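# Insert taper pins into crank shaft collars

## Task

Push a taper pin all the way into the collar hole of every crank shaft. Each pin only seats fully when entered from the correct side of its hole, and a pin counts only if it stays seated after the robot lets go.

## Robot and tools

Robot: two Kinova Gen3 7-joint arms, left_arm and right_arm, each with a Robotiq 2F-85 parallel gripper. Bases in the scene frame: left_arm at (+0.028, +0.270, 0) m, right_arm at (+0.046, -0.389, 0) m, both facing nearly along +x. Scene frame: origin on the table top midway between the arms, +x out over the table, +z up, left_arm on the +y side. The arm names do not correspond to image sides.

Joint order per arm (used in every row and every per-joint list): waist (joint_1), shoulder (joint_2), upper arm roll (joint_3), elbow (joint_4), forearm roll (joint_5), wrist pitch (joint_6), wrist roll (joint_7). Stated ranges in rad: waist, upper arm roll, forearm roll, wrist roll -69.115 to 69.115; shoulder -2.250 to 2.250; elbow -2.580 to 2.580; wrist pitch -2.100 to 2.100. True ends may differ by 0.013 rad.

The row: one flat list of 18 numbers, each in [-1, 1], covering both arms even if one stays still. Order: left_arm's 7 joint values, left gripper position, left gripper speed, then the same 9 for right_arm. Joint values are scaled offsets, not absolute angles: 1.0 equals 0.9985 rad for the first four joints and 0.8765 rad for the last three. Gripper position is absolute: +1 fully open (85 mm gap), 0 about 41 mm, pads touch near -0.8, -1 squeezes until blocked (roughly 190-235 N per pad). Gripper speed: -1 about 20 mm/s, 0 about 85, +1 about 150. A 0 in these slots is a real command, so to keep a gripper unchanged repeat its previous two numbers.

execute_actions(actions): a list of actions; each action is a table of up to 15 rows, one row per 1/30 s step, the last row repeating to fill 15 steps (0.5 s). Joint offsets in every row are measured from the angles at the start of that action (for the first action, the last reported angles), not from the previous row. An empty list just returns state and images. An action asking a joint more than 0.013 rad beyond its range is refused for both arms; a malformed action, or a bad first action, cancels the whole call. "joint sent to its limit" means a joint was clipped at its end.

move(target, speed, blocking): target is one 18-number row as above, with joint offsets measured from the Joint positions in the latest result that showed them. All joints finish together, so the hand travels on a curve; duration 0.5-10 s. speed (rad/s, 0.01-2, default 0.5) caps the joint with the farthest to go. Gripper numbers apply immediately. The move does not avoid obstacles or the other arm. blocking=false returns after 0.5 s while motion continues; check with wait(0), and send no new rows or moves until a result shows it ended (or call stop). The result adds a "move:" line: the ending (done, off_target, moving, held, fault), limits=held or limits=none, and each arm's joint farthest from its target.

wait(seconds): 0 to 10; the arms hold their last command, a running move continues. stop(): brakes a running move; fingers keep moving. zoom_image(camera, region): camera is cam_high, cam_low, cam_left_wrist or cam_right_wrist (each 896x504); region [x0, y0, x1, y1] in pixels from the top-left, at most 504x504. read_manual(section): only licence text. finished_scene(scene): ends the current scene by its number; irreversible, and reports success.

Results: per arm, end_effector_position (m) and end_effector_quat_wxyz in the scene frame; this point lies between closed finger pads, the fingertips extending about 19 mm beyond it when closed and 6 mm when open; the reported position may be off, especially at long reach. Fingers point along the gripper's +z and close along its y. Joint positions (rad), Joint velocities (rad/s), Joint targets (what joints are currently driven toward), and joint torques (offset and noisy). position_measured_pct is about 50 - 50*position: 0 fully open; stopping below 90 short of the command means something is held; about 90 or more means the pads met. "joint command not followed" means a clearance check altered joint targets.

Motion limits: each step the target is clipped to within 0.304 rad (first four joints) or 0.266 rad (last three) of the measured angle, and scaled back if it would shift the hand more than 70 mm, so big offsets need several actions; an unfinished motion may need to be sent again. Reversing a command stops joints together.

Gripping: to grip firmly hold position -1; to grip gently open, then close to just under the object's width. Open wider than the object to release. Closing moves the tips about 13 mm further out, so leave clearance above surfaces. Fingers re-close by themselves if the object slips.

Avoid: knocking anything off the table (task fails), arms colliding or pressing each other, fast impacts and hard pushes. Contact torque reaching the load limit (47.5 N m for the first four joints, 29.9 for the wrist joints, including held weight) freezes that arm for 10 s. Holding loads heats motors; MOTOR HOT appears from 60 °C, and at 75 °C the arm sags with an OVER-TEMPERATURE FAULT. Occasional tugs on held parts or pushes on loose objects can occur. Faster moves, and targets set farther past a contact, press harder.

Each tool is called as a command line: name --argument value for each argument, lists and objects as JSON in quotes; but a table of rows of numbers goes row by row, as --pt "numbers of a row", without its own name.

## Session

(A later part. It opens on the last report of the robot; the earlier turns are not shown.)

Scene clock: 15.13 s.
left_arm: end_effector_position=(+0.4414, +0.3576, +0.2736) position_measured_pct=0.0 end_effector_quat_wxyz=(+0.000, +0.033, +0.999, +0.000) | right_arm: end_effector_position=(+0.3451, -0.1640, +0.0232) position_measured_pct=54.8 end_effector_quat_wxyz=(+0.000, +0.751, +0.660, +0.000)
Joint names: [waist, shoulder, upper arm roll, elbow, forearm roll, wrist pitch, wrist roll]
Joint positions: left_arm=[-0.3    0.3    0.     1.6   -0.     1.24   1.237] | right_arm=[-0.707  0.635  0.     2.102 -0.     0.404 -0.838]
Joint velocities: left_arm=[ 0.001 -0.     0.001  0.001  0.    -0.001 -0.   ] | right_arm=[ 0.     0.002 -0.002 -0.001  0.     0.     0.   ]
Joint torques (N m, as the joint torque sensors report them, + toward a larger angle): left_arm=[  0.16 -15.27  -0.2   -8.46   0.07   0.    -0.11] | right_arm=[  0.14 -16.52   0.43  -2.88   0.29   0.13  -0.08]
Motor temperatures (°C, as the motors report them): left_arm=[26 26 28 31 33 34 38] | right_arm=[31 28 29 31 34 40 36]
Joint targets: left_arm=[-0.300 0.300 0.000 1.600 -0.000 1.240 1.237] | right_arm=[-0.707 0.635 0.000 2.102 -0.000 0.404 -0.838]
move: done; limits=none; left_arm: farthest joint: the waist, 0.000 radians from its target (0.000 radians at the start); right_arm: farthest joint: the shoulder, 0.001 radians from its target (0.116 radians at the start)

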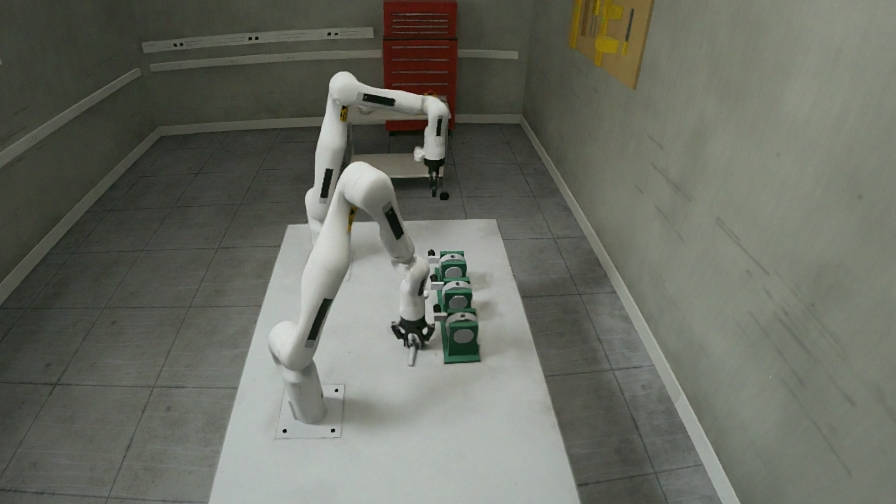

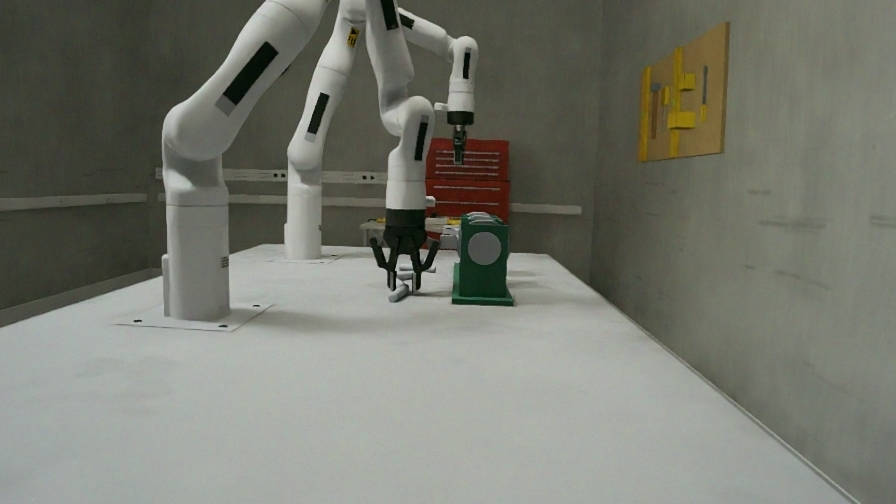

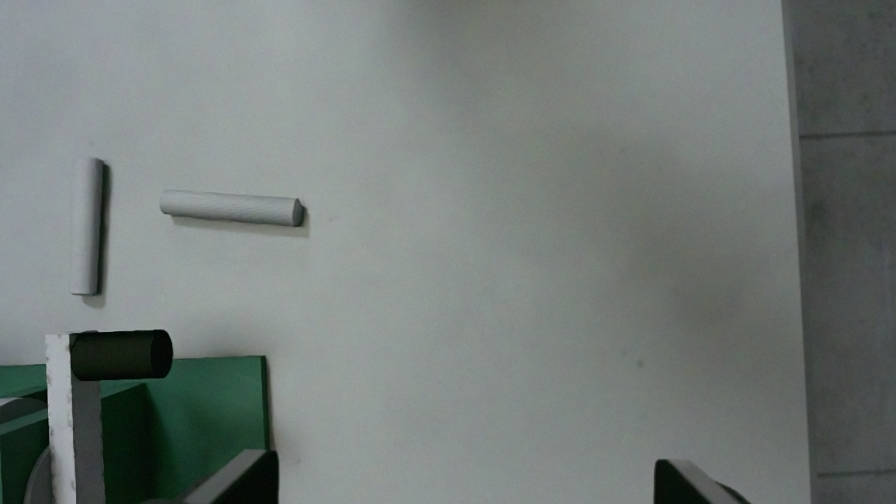

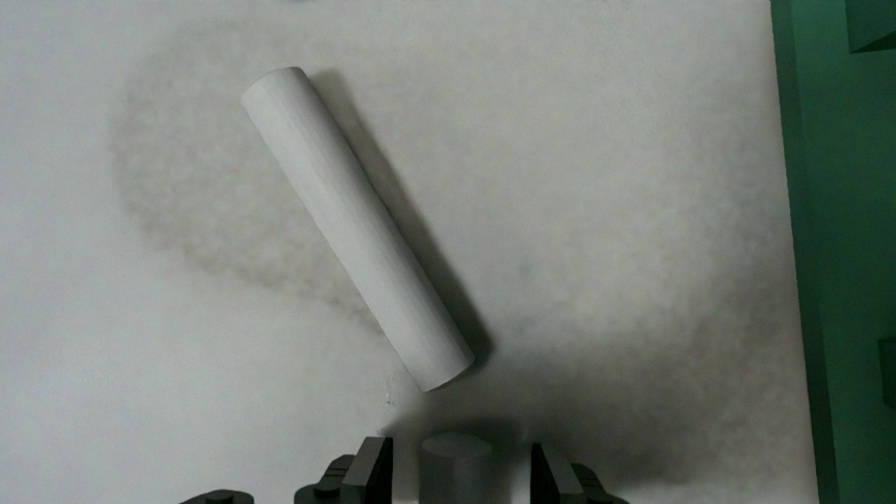

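move --target '[0,0,0,0,0,0,0,1,0,0,0,0,0,0,0,0,-1,0]'

move --target '[-0.4,0,0,0,0,0,0,1,0,-0.03,-0.39,0,-0.237,0,0.715,-0.3,-1,0]' --speed 0.8

Scene clock: 16.50 s.
left_arm: end_effector_position=(+0.4414, +0.3576, +0.2736) position_measured_pct=0.0 end_effector_quat_wxyz=(+0.000, +0.033, +0.999, +0.000) | right_arm: end_effector_position=(+0.3450, -0.1640, +0.0236) position_measured_pct=77.4 end_effector_quat_wxyz=(-0.000, +0.751, +0.660, +0.001)
Joint names: [waist, shoulder, upper arm roll, elbow, forearm roll, wrist pitch, wrist roll]
Joint positions: left_arm=[-0.3    0.3    0.     1.6   -0.     1.24   1.237] | right_arm=[-0.707  0.634  0.     2.102 -0.     0.404 -0.838]
Joint velocities: left_arm=[-0.    -0.     0.001 -0.001  0.     0.001 -0.   ] | right_arm=[-0.     0.001  0.001  0.002  0.     0.    -0.   ]
Joint torques (N m, as the joint torque sensors report them, + toward a larger angle): left_arm=[ -0.47 -15.19   0.1   -8.68  -0.22  -0.37  -0.02] | right_arm=[  0.13 -15.34   0.68  -3.22  -0.07  -0.29   0.07]
Motor temperatures (°C, as the motors report them): left_arm=[26 26 28 31 33 34 38] | right_arm=[31 28 29 31 34 40 36]
Joint targets: left_arm=[-0.300 0.300 0.000 1.600 -0.000 1.240 1.237] | right_arm=[-0.707 0.635 0.000 2.102 -0.000 0.404 -0.838]
move: done; limits=none; left_arm: farthest joint: the waist, 0.000 radians from its target (0.000 radians at the start); right_arm: farthest joint: the shoulder, 0.001 radians from its target (0.000 radians at the start)

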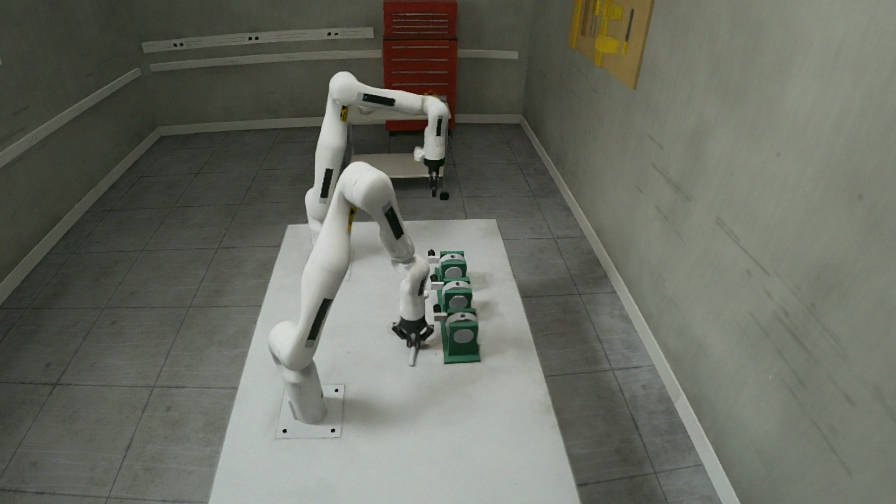

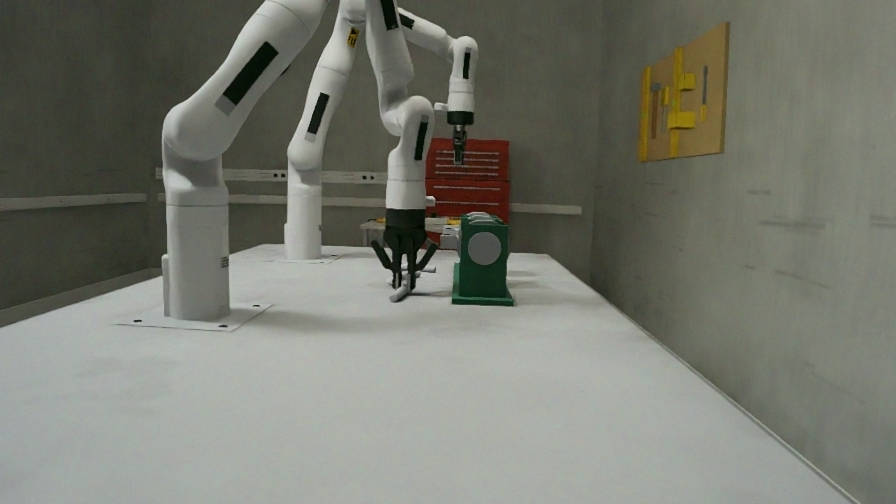

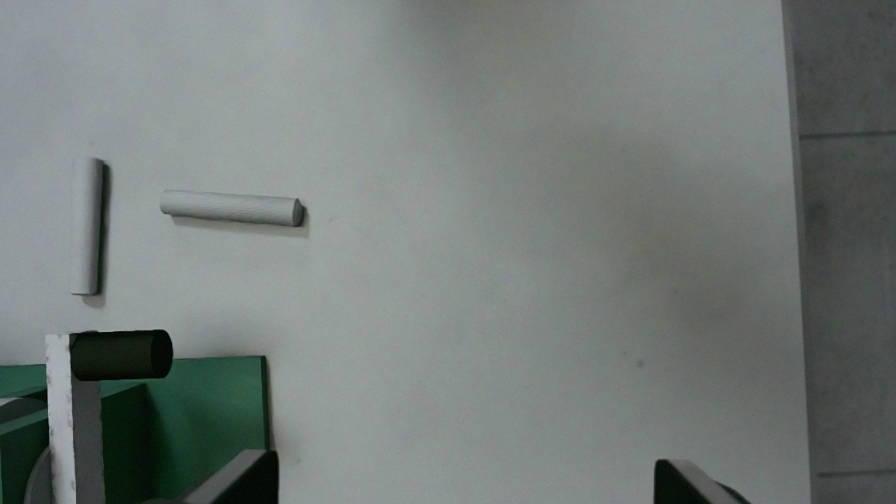

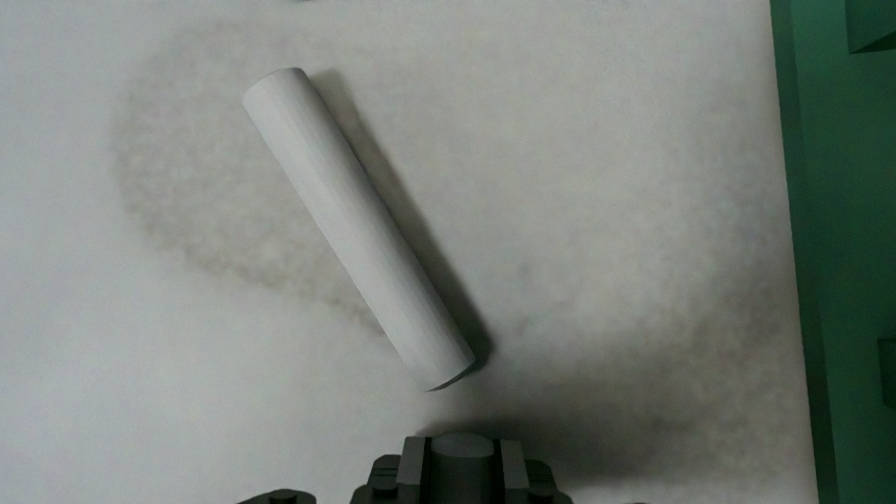

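Scene clock: 17.90 s.
left_arm: end_effector_position=(+0.3749, +0.5115, +0.2736) position_measured_pct=0.0 end_effector_quat_wxyz=(+0.000, -0.166, +0.986, +0.000) | right_arm: end_effector_position=(+0.3368, -0.1563, +0.2202) position_measured_pct=77.4 end_effector_quat_wxyz=(-0.000, +0.823, +0.568, +0.000)
Joint names: [waist, shoulder, upper arm roll, elbow, forearm roll, wrist pitch, wrist roll]
Joint positions: left_arm=[-0.699  0.3    0.     1.6   -0.     1.24   1.237] | right_arm=[-0.737  0.245  0.     1.866 -0.     1.031 -1.101]
Joint velocities: left_arm=[-0.002 -0.    -0.     0.001  0.     0.002 -0.   ] | right_arm=[-0.    -0.     0.    -0.002  0.    -0.    -0.   ]
Joint torques (N m, as the joint torque sensors report them, + toward a larger angle): left_arm=[ -0.35 -15.17  -0.44  -8.49  -0.02  -0.22  -0.45] | right_arm=[ -0.63 -13.88   0.78  -7.9    0.02   0.07  -0.03]
Motor temperatures (°C, as the motors report them): left_arm=[26 26 28 31 33 34 38] | right_arm=[31 28 29 31 34 40 36]
Joint targets: left_arm=[-0.700 0.300 0.000 1.600 -0.000 1.240 1.237] | right_arm=[-0.737 0.245 0.000 1.866 -0.000 1.031 -1.101]
move: done; limits=none; left_arm: farthest joint: the waist, 0.000 radians from its target (0.399 radians at the start); right_arm: farthest joint: the waist, 0.000 radians from its target (0.030 radians at the start)

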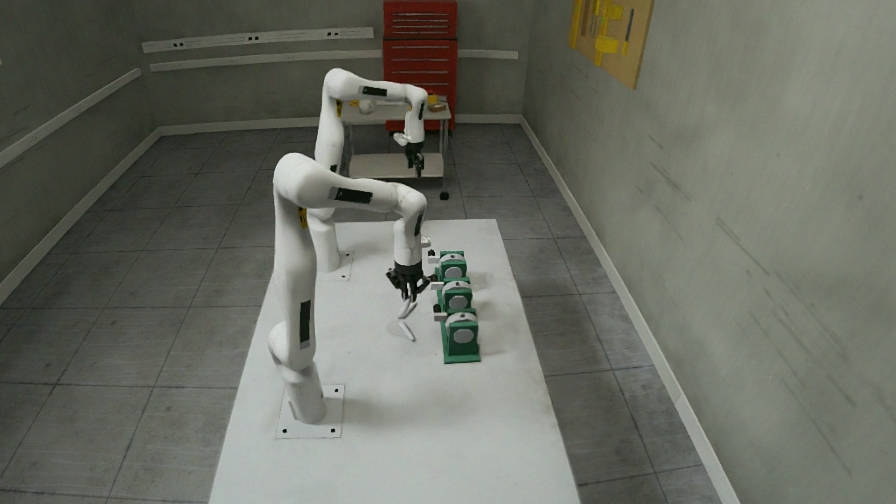

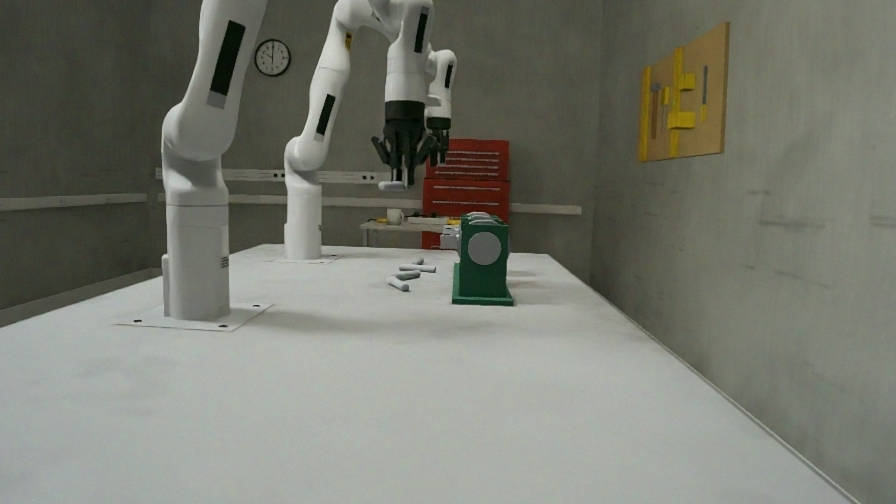

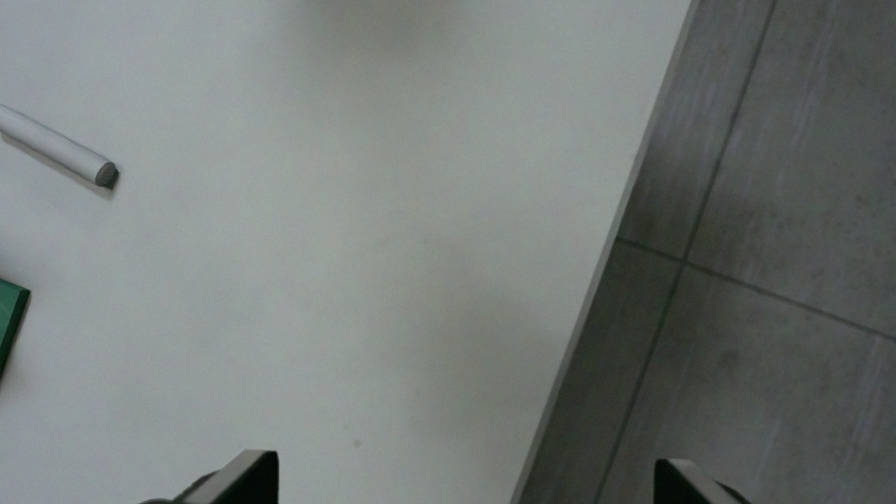

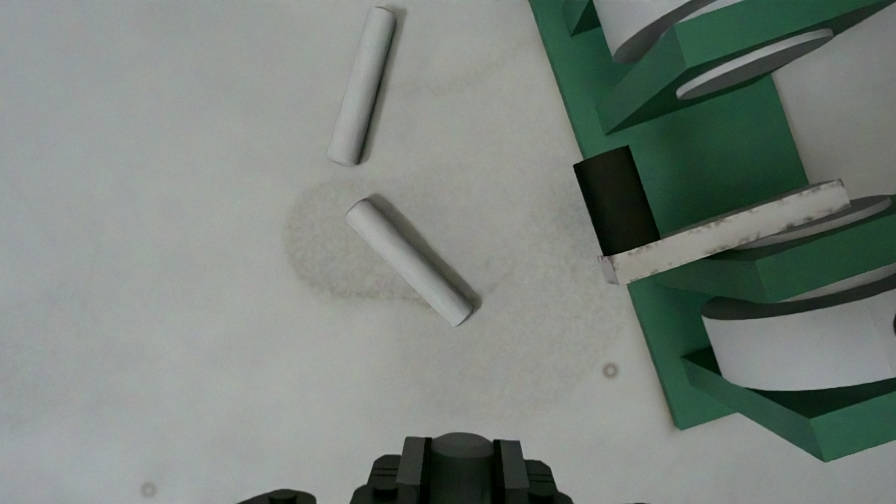

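move --target '[0,0,0,0,0,0,0,1,0,-0.145,0,0,0,0,-1,-0.536,-1,0]' --speed 1.1

move --target '[0,0,0,0,0,0,0,1,0,0,0.25,0,0.16,0,-1,0,-1,0]' --speed 1.1

move --target '[0,0,0,0,0,0,0,1,0,0,0.3555,0,0.159,0,-0.846,0,-1,0]' --speed 0.9

Scene clock: 19.63 s.
left_arm: end_effector_position=(+0.3749, +0.5115, +0.2736) position_measured_pct=0.0 end_effector_quat_wxyz=(+0.000, -0.166, +0.986, +0.000) | right_arm: end_effector_position=(+0.4520, +0.0682, +0.3325) position_measured_pct=77.4 end_effector_quat_wxyz=(-0.182, +0.818, +0.387, +0.384)
Joint names: [waist, shoulder, upper arm roll, elbow, forearm roll, wrist pitch, wrist roll]
Joint positions: left_arm=[-0.699  0.3    0.     1.6   -0.     1.24   1.237] | right_arm=[-0.881  0.245  0.     1.865 -0.     0.154 -1.571]
Joint velocities: left_arm=[ 0.    -0.    -0.003  0.    -0.    -0.     0.   ] | right_arm=[-0.003  0.001  0.     0.002 -0.    -0.002 -0.   ]
Joint torques (N m, as the joint torque sensors report them, + toward a larger angle): left_arm=[ -0.06 -15.5   -0.4   -8.54   0.21   0.01   0.11] | right_arm=[ -0.81 -16.65  -0.04 -10.43  -0.06  -2.27  -0.1 ]
Motor temperatures (°C, as the motors report them): left_arm=[26 26 28 31 33 34 38] | right_arm=[31 28 29 31 34 40 36]
Joint targets: left_arm=[-0.699 0.300 0.000 1.600 -0.000 1.240 1.237] | right_arm=[-0.882 0.245 0.000 1.866 -0.000 0.154 -1.571]
move: done; limits=none; left_arm: farthest joint: the waist, 0.000 radians from its target (0.000 radians at the start); right_arm: farthest joint: the elbow, 0.001 radians from its target (0.000 radians at the start)

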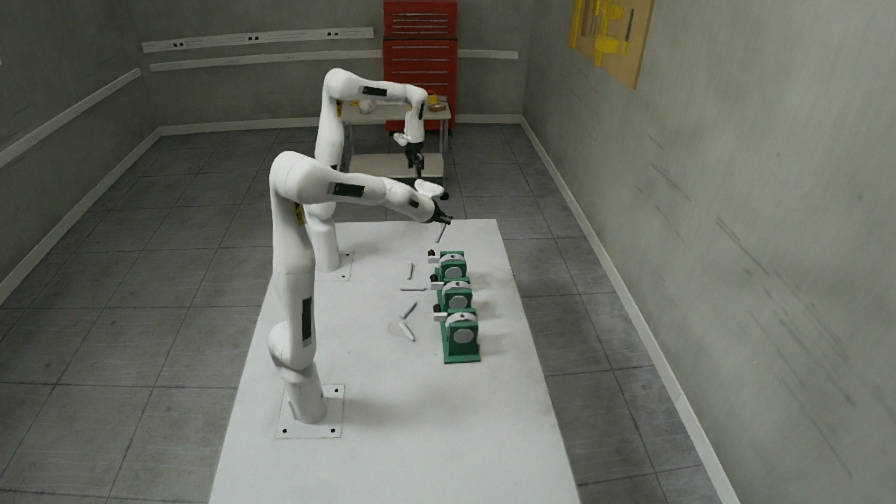

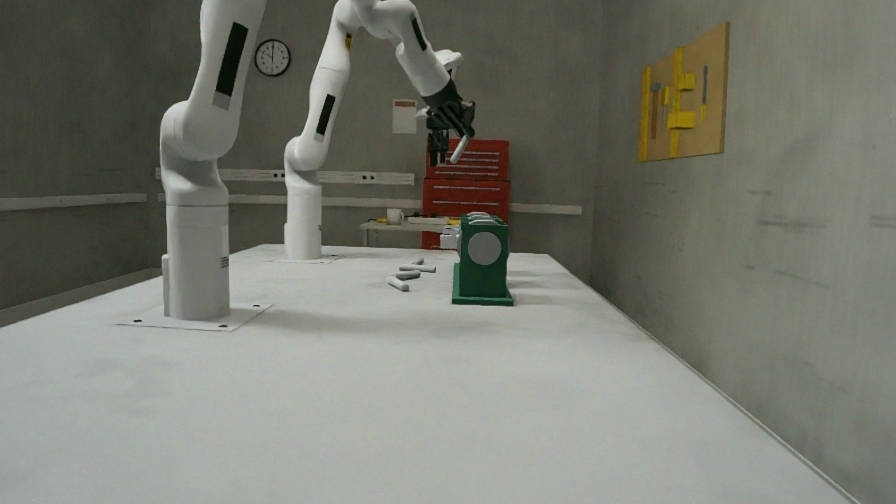

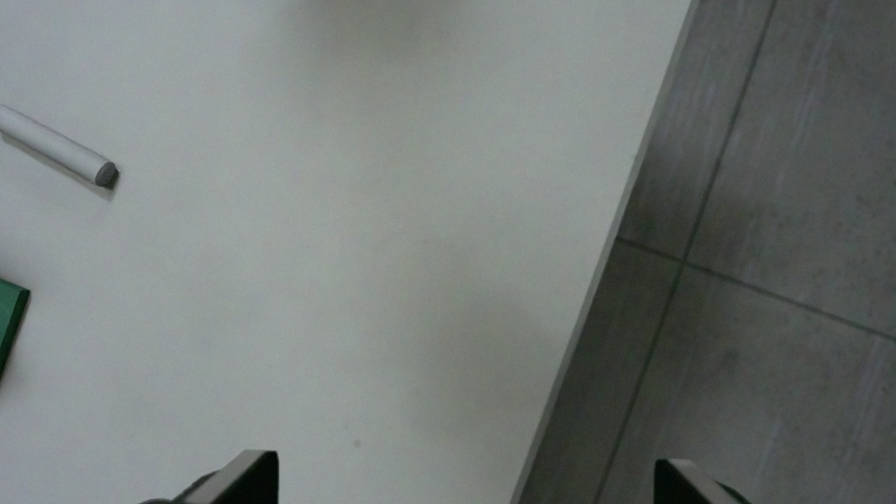

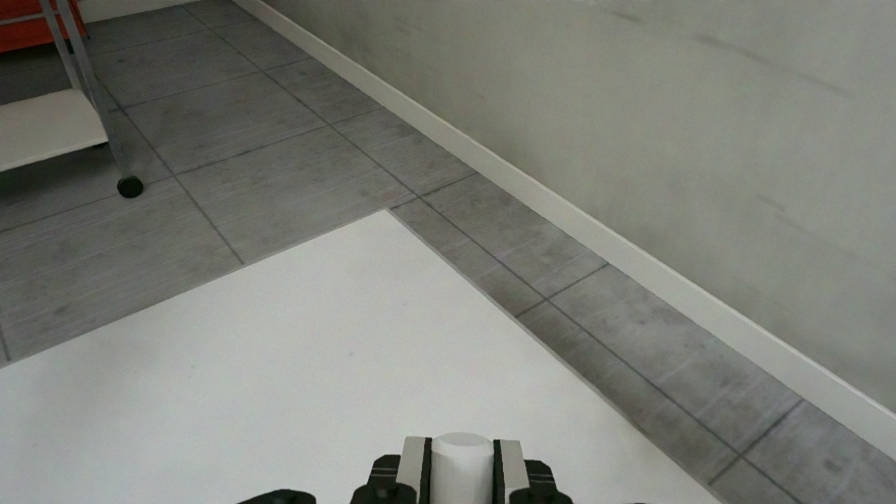

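Scene clock: 21.03 s.
left_arm: end_effector_position=(+0.3749, +0.5115, +0.2736) position_measured_pct=0.0 end_effector_quat_wxyz=(+0.000, -0.166, +0.986, +0.000) | right_arm: end_effector_position=(+0.4997, +0.1262, +0.3299) position_measured_pct=77.4 end_effector_quat_wxyz=(-0.266, +0.707, +0.335, +0.563)
Joint names: [waist, shoulder, upper arm roll, elbow, forearm roll, wrist pitch, wrist roll]
Joint positions: left_arm=[-0.699  0.3    0.     1.6   -0.     1.24   1.237] | right_arm=[-0.881  0.494  0.     2.025 -0.    -0.722 -1.571]
Joint velocities: left_arm=[ 0.    -0.     0.001  0.001  0.     0.    -0.   ] | right_arm=[ 0.     0.003 -0.    -0.001  0.    -0.001 -0.   ]
Joint torques (N m, as the joint torque sensors report them, + toward a larger angle): left_arm=[  0.34 -15.25  -0.35  -8.51   0.07  -0.06  -0.22] | right_arm=[ -0.24 -19.08   0.53  -8.58   0.18  -2.97  -0.02]
Motor temperatures (°C, as the motors report them): left_arm=[26 26 28 31 33 34 38] | right_arm=[31 28 29 31 34 40 36]
Joint targets: left_arm=[-0.699 0.300 0.000 1.600 -0.000 1.240 1.237] | right_arm=[-0.881 0.494 0.000 2.025 -0.000 -0.722 -1.571]
move: done; limits=none; left_arm: farthest joint: the waist, 0.000 radians from its target (0.000 radians at the start); right_arm: farthest joint: the wrist pitch, 0.001 radians from its target (0.877 radians at the start)

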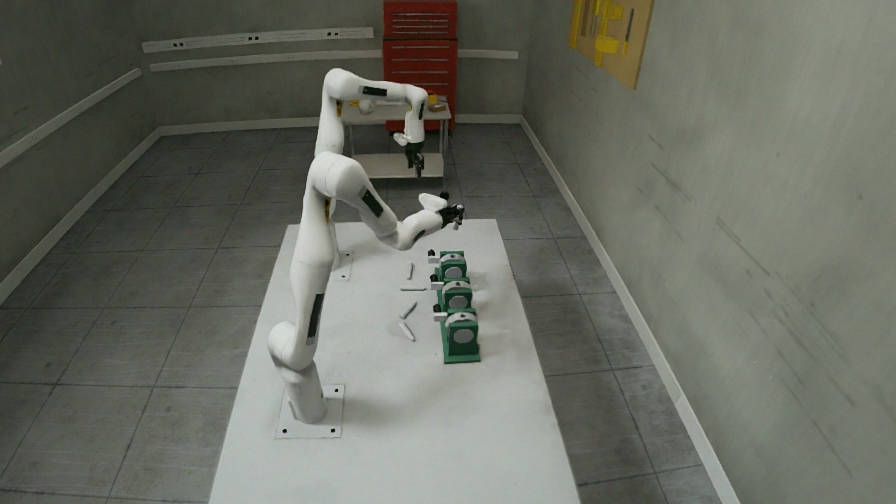

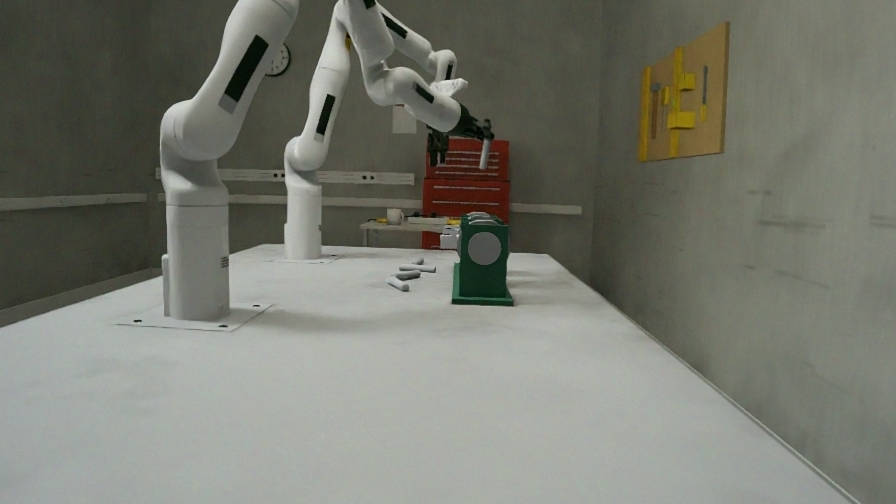

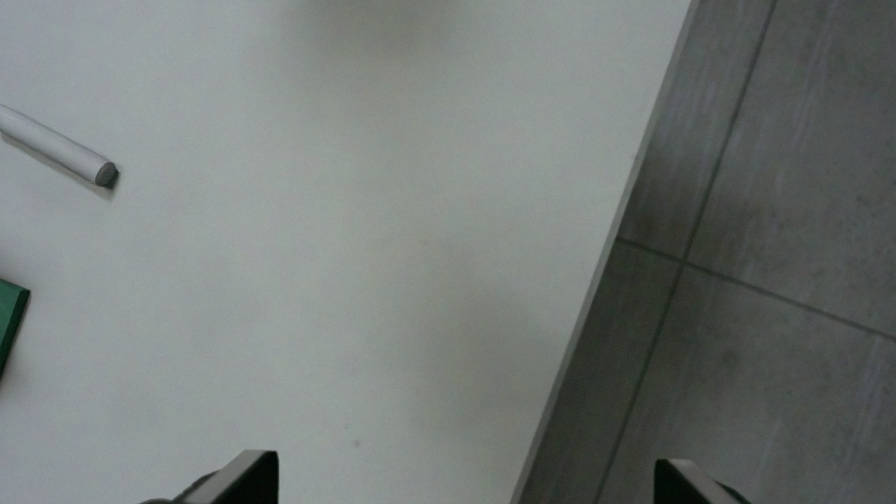

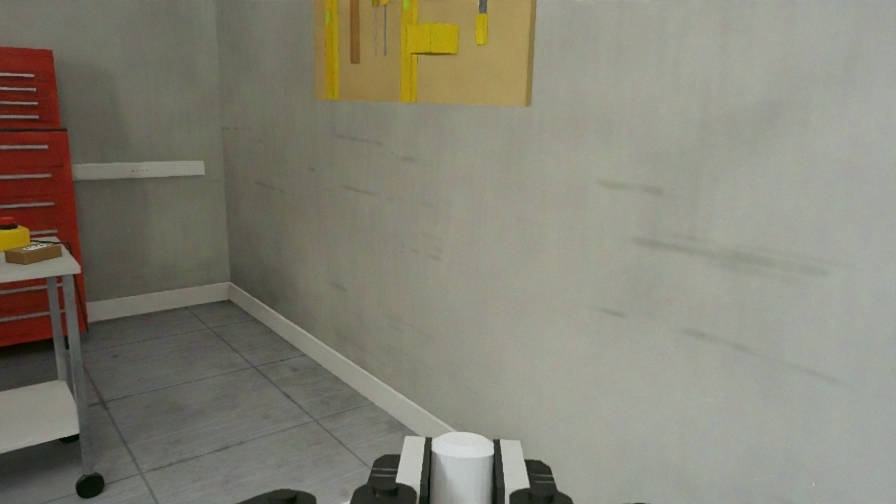

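Scene clock: 22.47 s.
left_arm: end_effector_position=(+0.3749, +0.5115, +0.2736) position_measured_pct=0.0 end_effector_quat_wxyz=(+0.000, -0.166, +0.986, +0.000) | right_arm: end_effector_position=(+0.4839, +0.1070, +0.2508) position_measured_pct=77.4 end_effector_quat_wxyz=(-0.303, +0.639, +0.302, +0.640)
Joint names: [waist, shoulder, upper arm roll, elbow, forearm roll, wrist pitch, wrist roll]
Joint positions: left_arm=[-0.699  0.3    0.     1.6   -0.     1.24   1.237] | right_arm=[-0.881  0.849  0.     2.184 -0.    -1.464 -1.571]
Joint velocities: left_arm=[ 0.001 -0.     0.001  0.    -0.     0.001 -0.   ] | right_arm=[ 0.     0.    -0.002  0.001 -0.    -0.001 -0.   ]
Joint torques (N m, as the joint torque sensors report them, + toward a larger angle): left_arm=[ -0.02 -14.7   -0.18  -8.66  -0.16   0.12  -0.29] | right_arm=[ -0.02 -20.76   0.78  -4.15   0.12  -3.09  -0.16]
Motor temperatures (°C, as the motors report them): left_arm=[26 26 28 31 33 34 38] | right_arm=[31 28 29 31 34 40 36]
Joint targets: left_arm=[-0.699 0.300 0.000 1.600 -0.000 1.240 1.237] | right_arm=[-0.881 0.849 0.000 2.184 -0.000 -1.464 -1.571]
move: done; limits=none; left_arm: farthest joint: the waist, 0.000 radians from its target (0.000 radians at the start); right_arm: farthest joint: the waist, 0.000 radians from its target (0.000 radians at the start)

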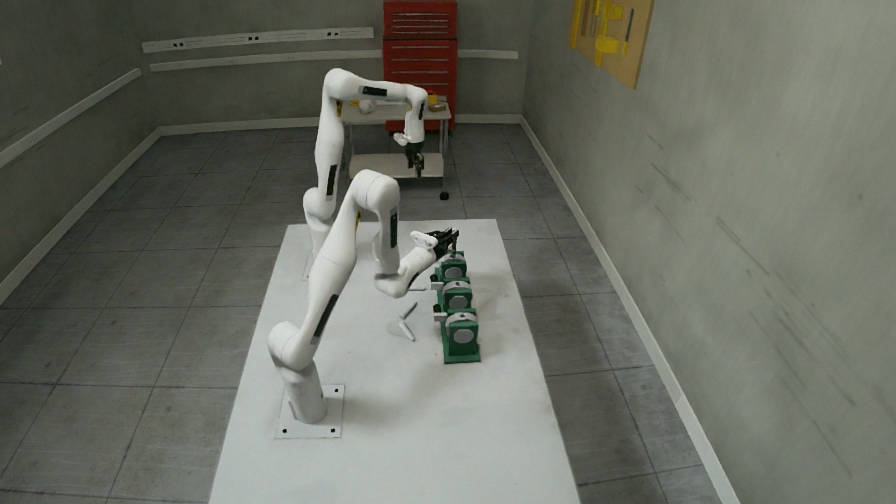

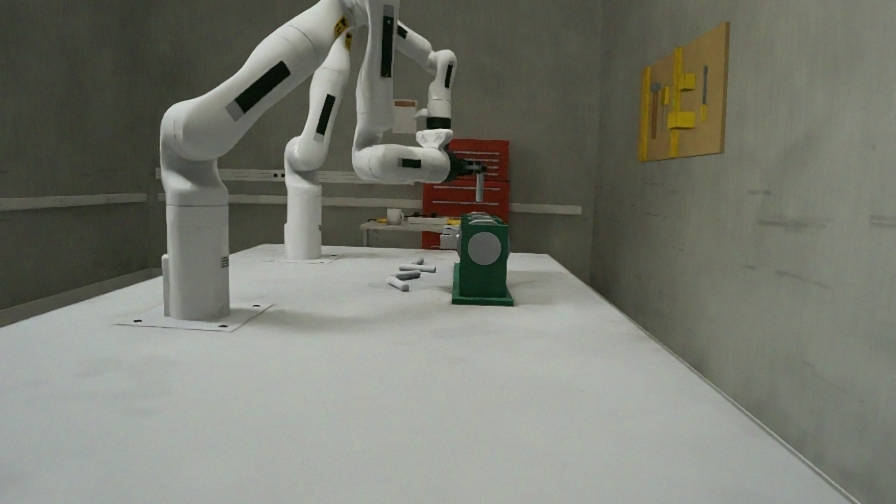

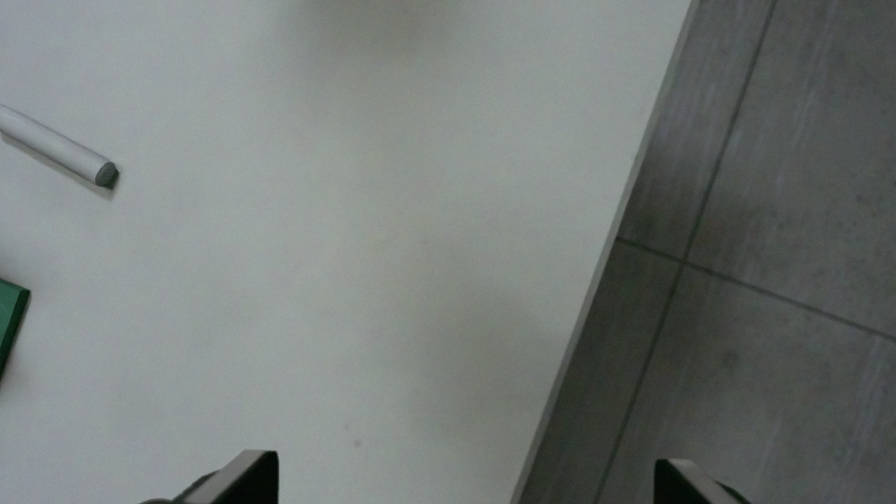

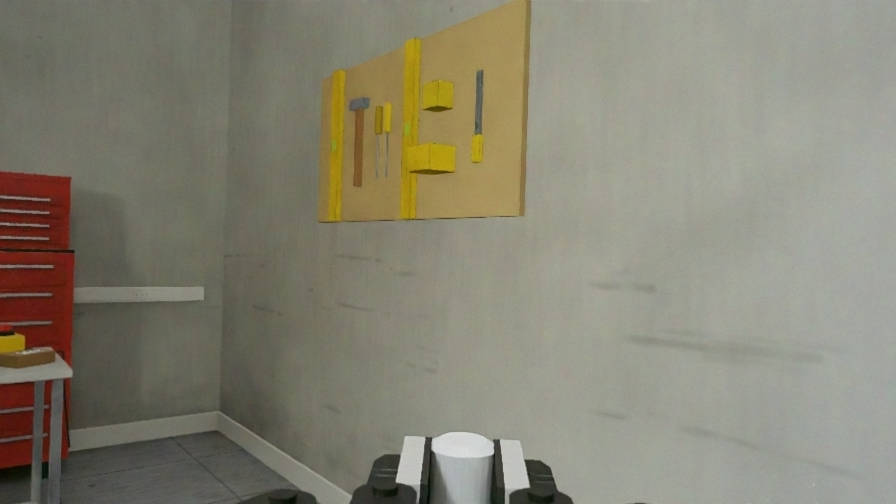

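move --target '[0.852,0.470,0,-0.75,0,0.32,0.59,1,0,0,0.035,0,0.002,0,-0.04,0,-1,0]' --speed 0.9

zoom_image --camera "cam_low" --region '[430, 140, 550, 240]'

zoom_image --camera "cam_high" --region '[400, 200, 520, 300]'

Scene clock: 25.27 s.
left_arm: end_effector_position=(+0.6196, +0.1346, +0.2600) position_measured_pct=0.0 end_effector_quat_wxyz=(-0.000, +0.000, +1.000, -0.000) | right_arm: end_effector_position=(+0.4826, +0.1054, +0.2380) position_measured_pct=77.4 end_effector_quat_wxyz=(-0.302, +0.639, +0.302, +0.639)
Joint names: [waist, shoulder, upper arm roll, elbow, forearm roll, wrist pitch, wrist roll]
Joint positions: left_arm=[ 0.151  0.77   0.001  0.851 -0.     1.521  1.755] | right_arm=[-0.881  0.884  0.     2.186 -0.    -1.499 -1.571]
Joint velocities: left_arm=[ 0.003  0.002  0.002 -0.001 -0.     0.001 -0.   ] | right_arm=[ 0.    -0.001  0.    -0.001  0.    -0.    -0.   ]
Joint torques (N m, as the joint torque sensors report them, + toward a larger angle): left_arm=[ -0.19 -23.92  -0.12  -9.22  -0.08   0.01  -0.09] | right_arm=[  0.09 -20.92   0.43  -4.17   0.2   -3.15   0.04]
Motor temperatures (°C, as the motors report them): left_arm=[26 26 28 31 33 34 38] | right_arm=[31 28 29 31 34 40 36]
Joint targets: left_arm=[0.152 0.770 0.000 0.851 -0.000 1.521 1.755] | right_arm=[-0.881 0.884 0.000 2.186 -0.000 -1.499 -1.571]
move: done; limits=none; left_arm: farthest joint: the upper arm roll, 0.001 radians from its target (0.000 radians at the start); right_arm: farthest joint: the waist, 0.000 radians from its target (0.000 radians at the start)

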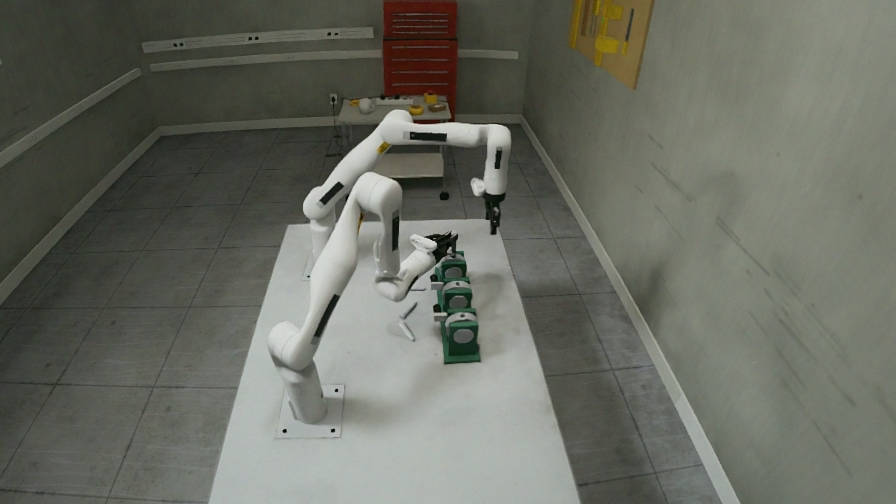

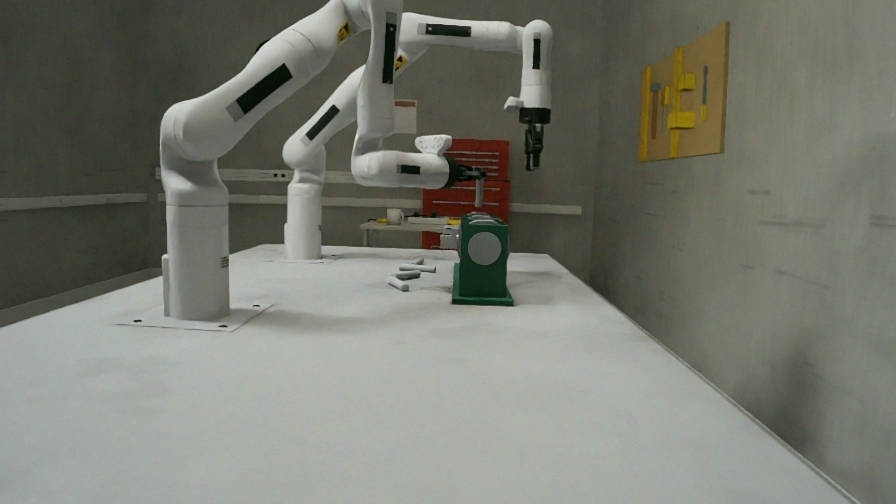

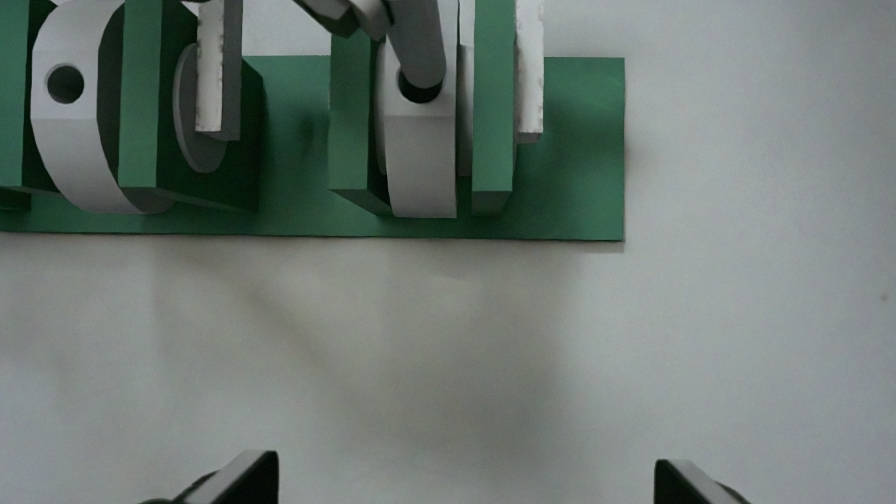

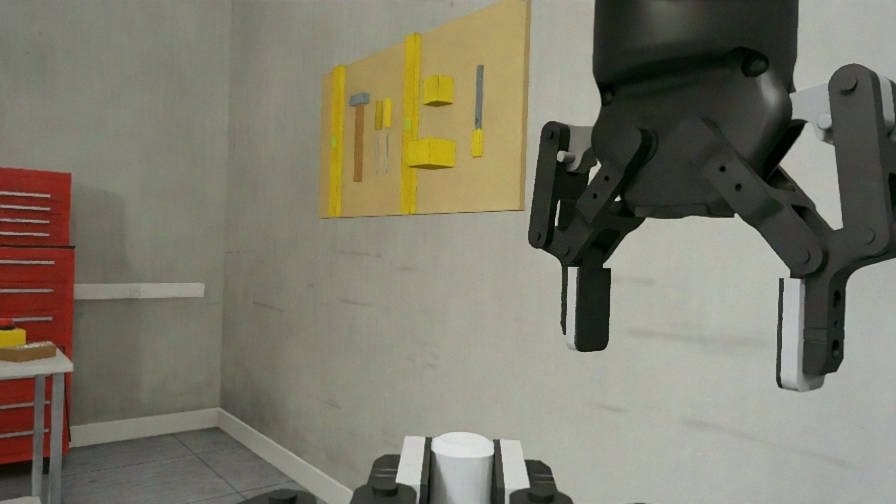

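Region (430, 140, 550, 240) of cam_low's 896x504 image, scaled by 4.200, with more detail than that image has.

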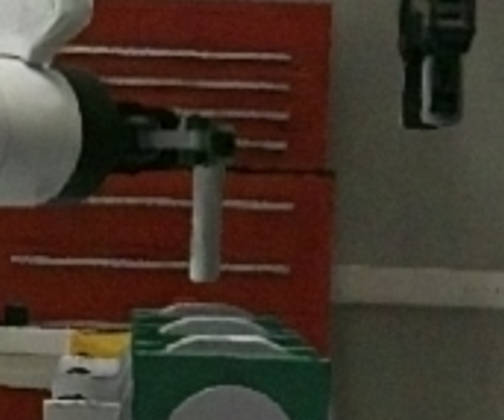

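Region (400, 200, 520, 300) of cam_high's 896x504 image, scaled by 4.200, with more detail than that image has.

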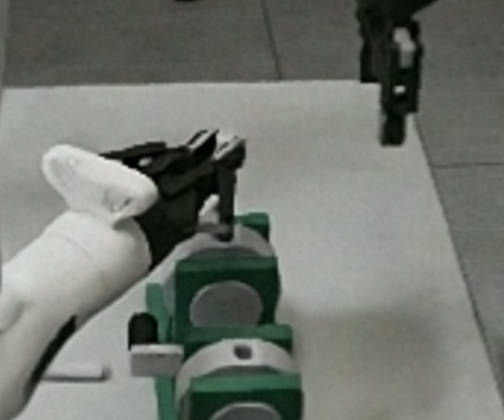

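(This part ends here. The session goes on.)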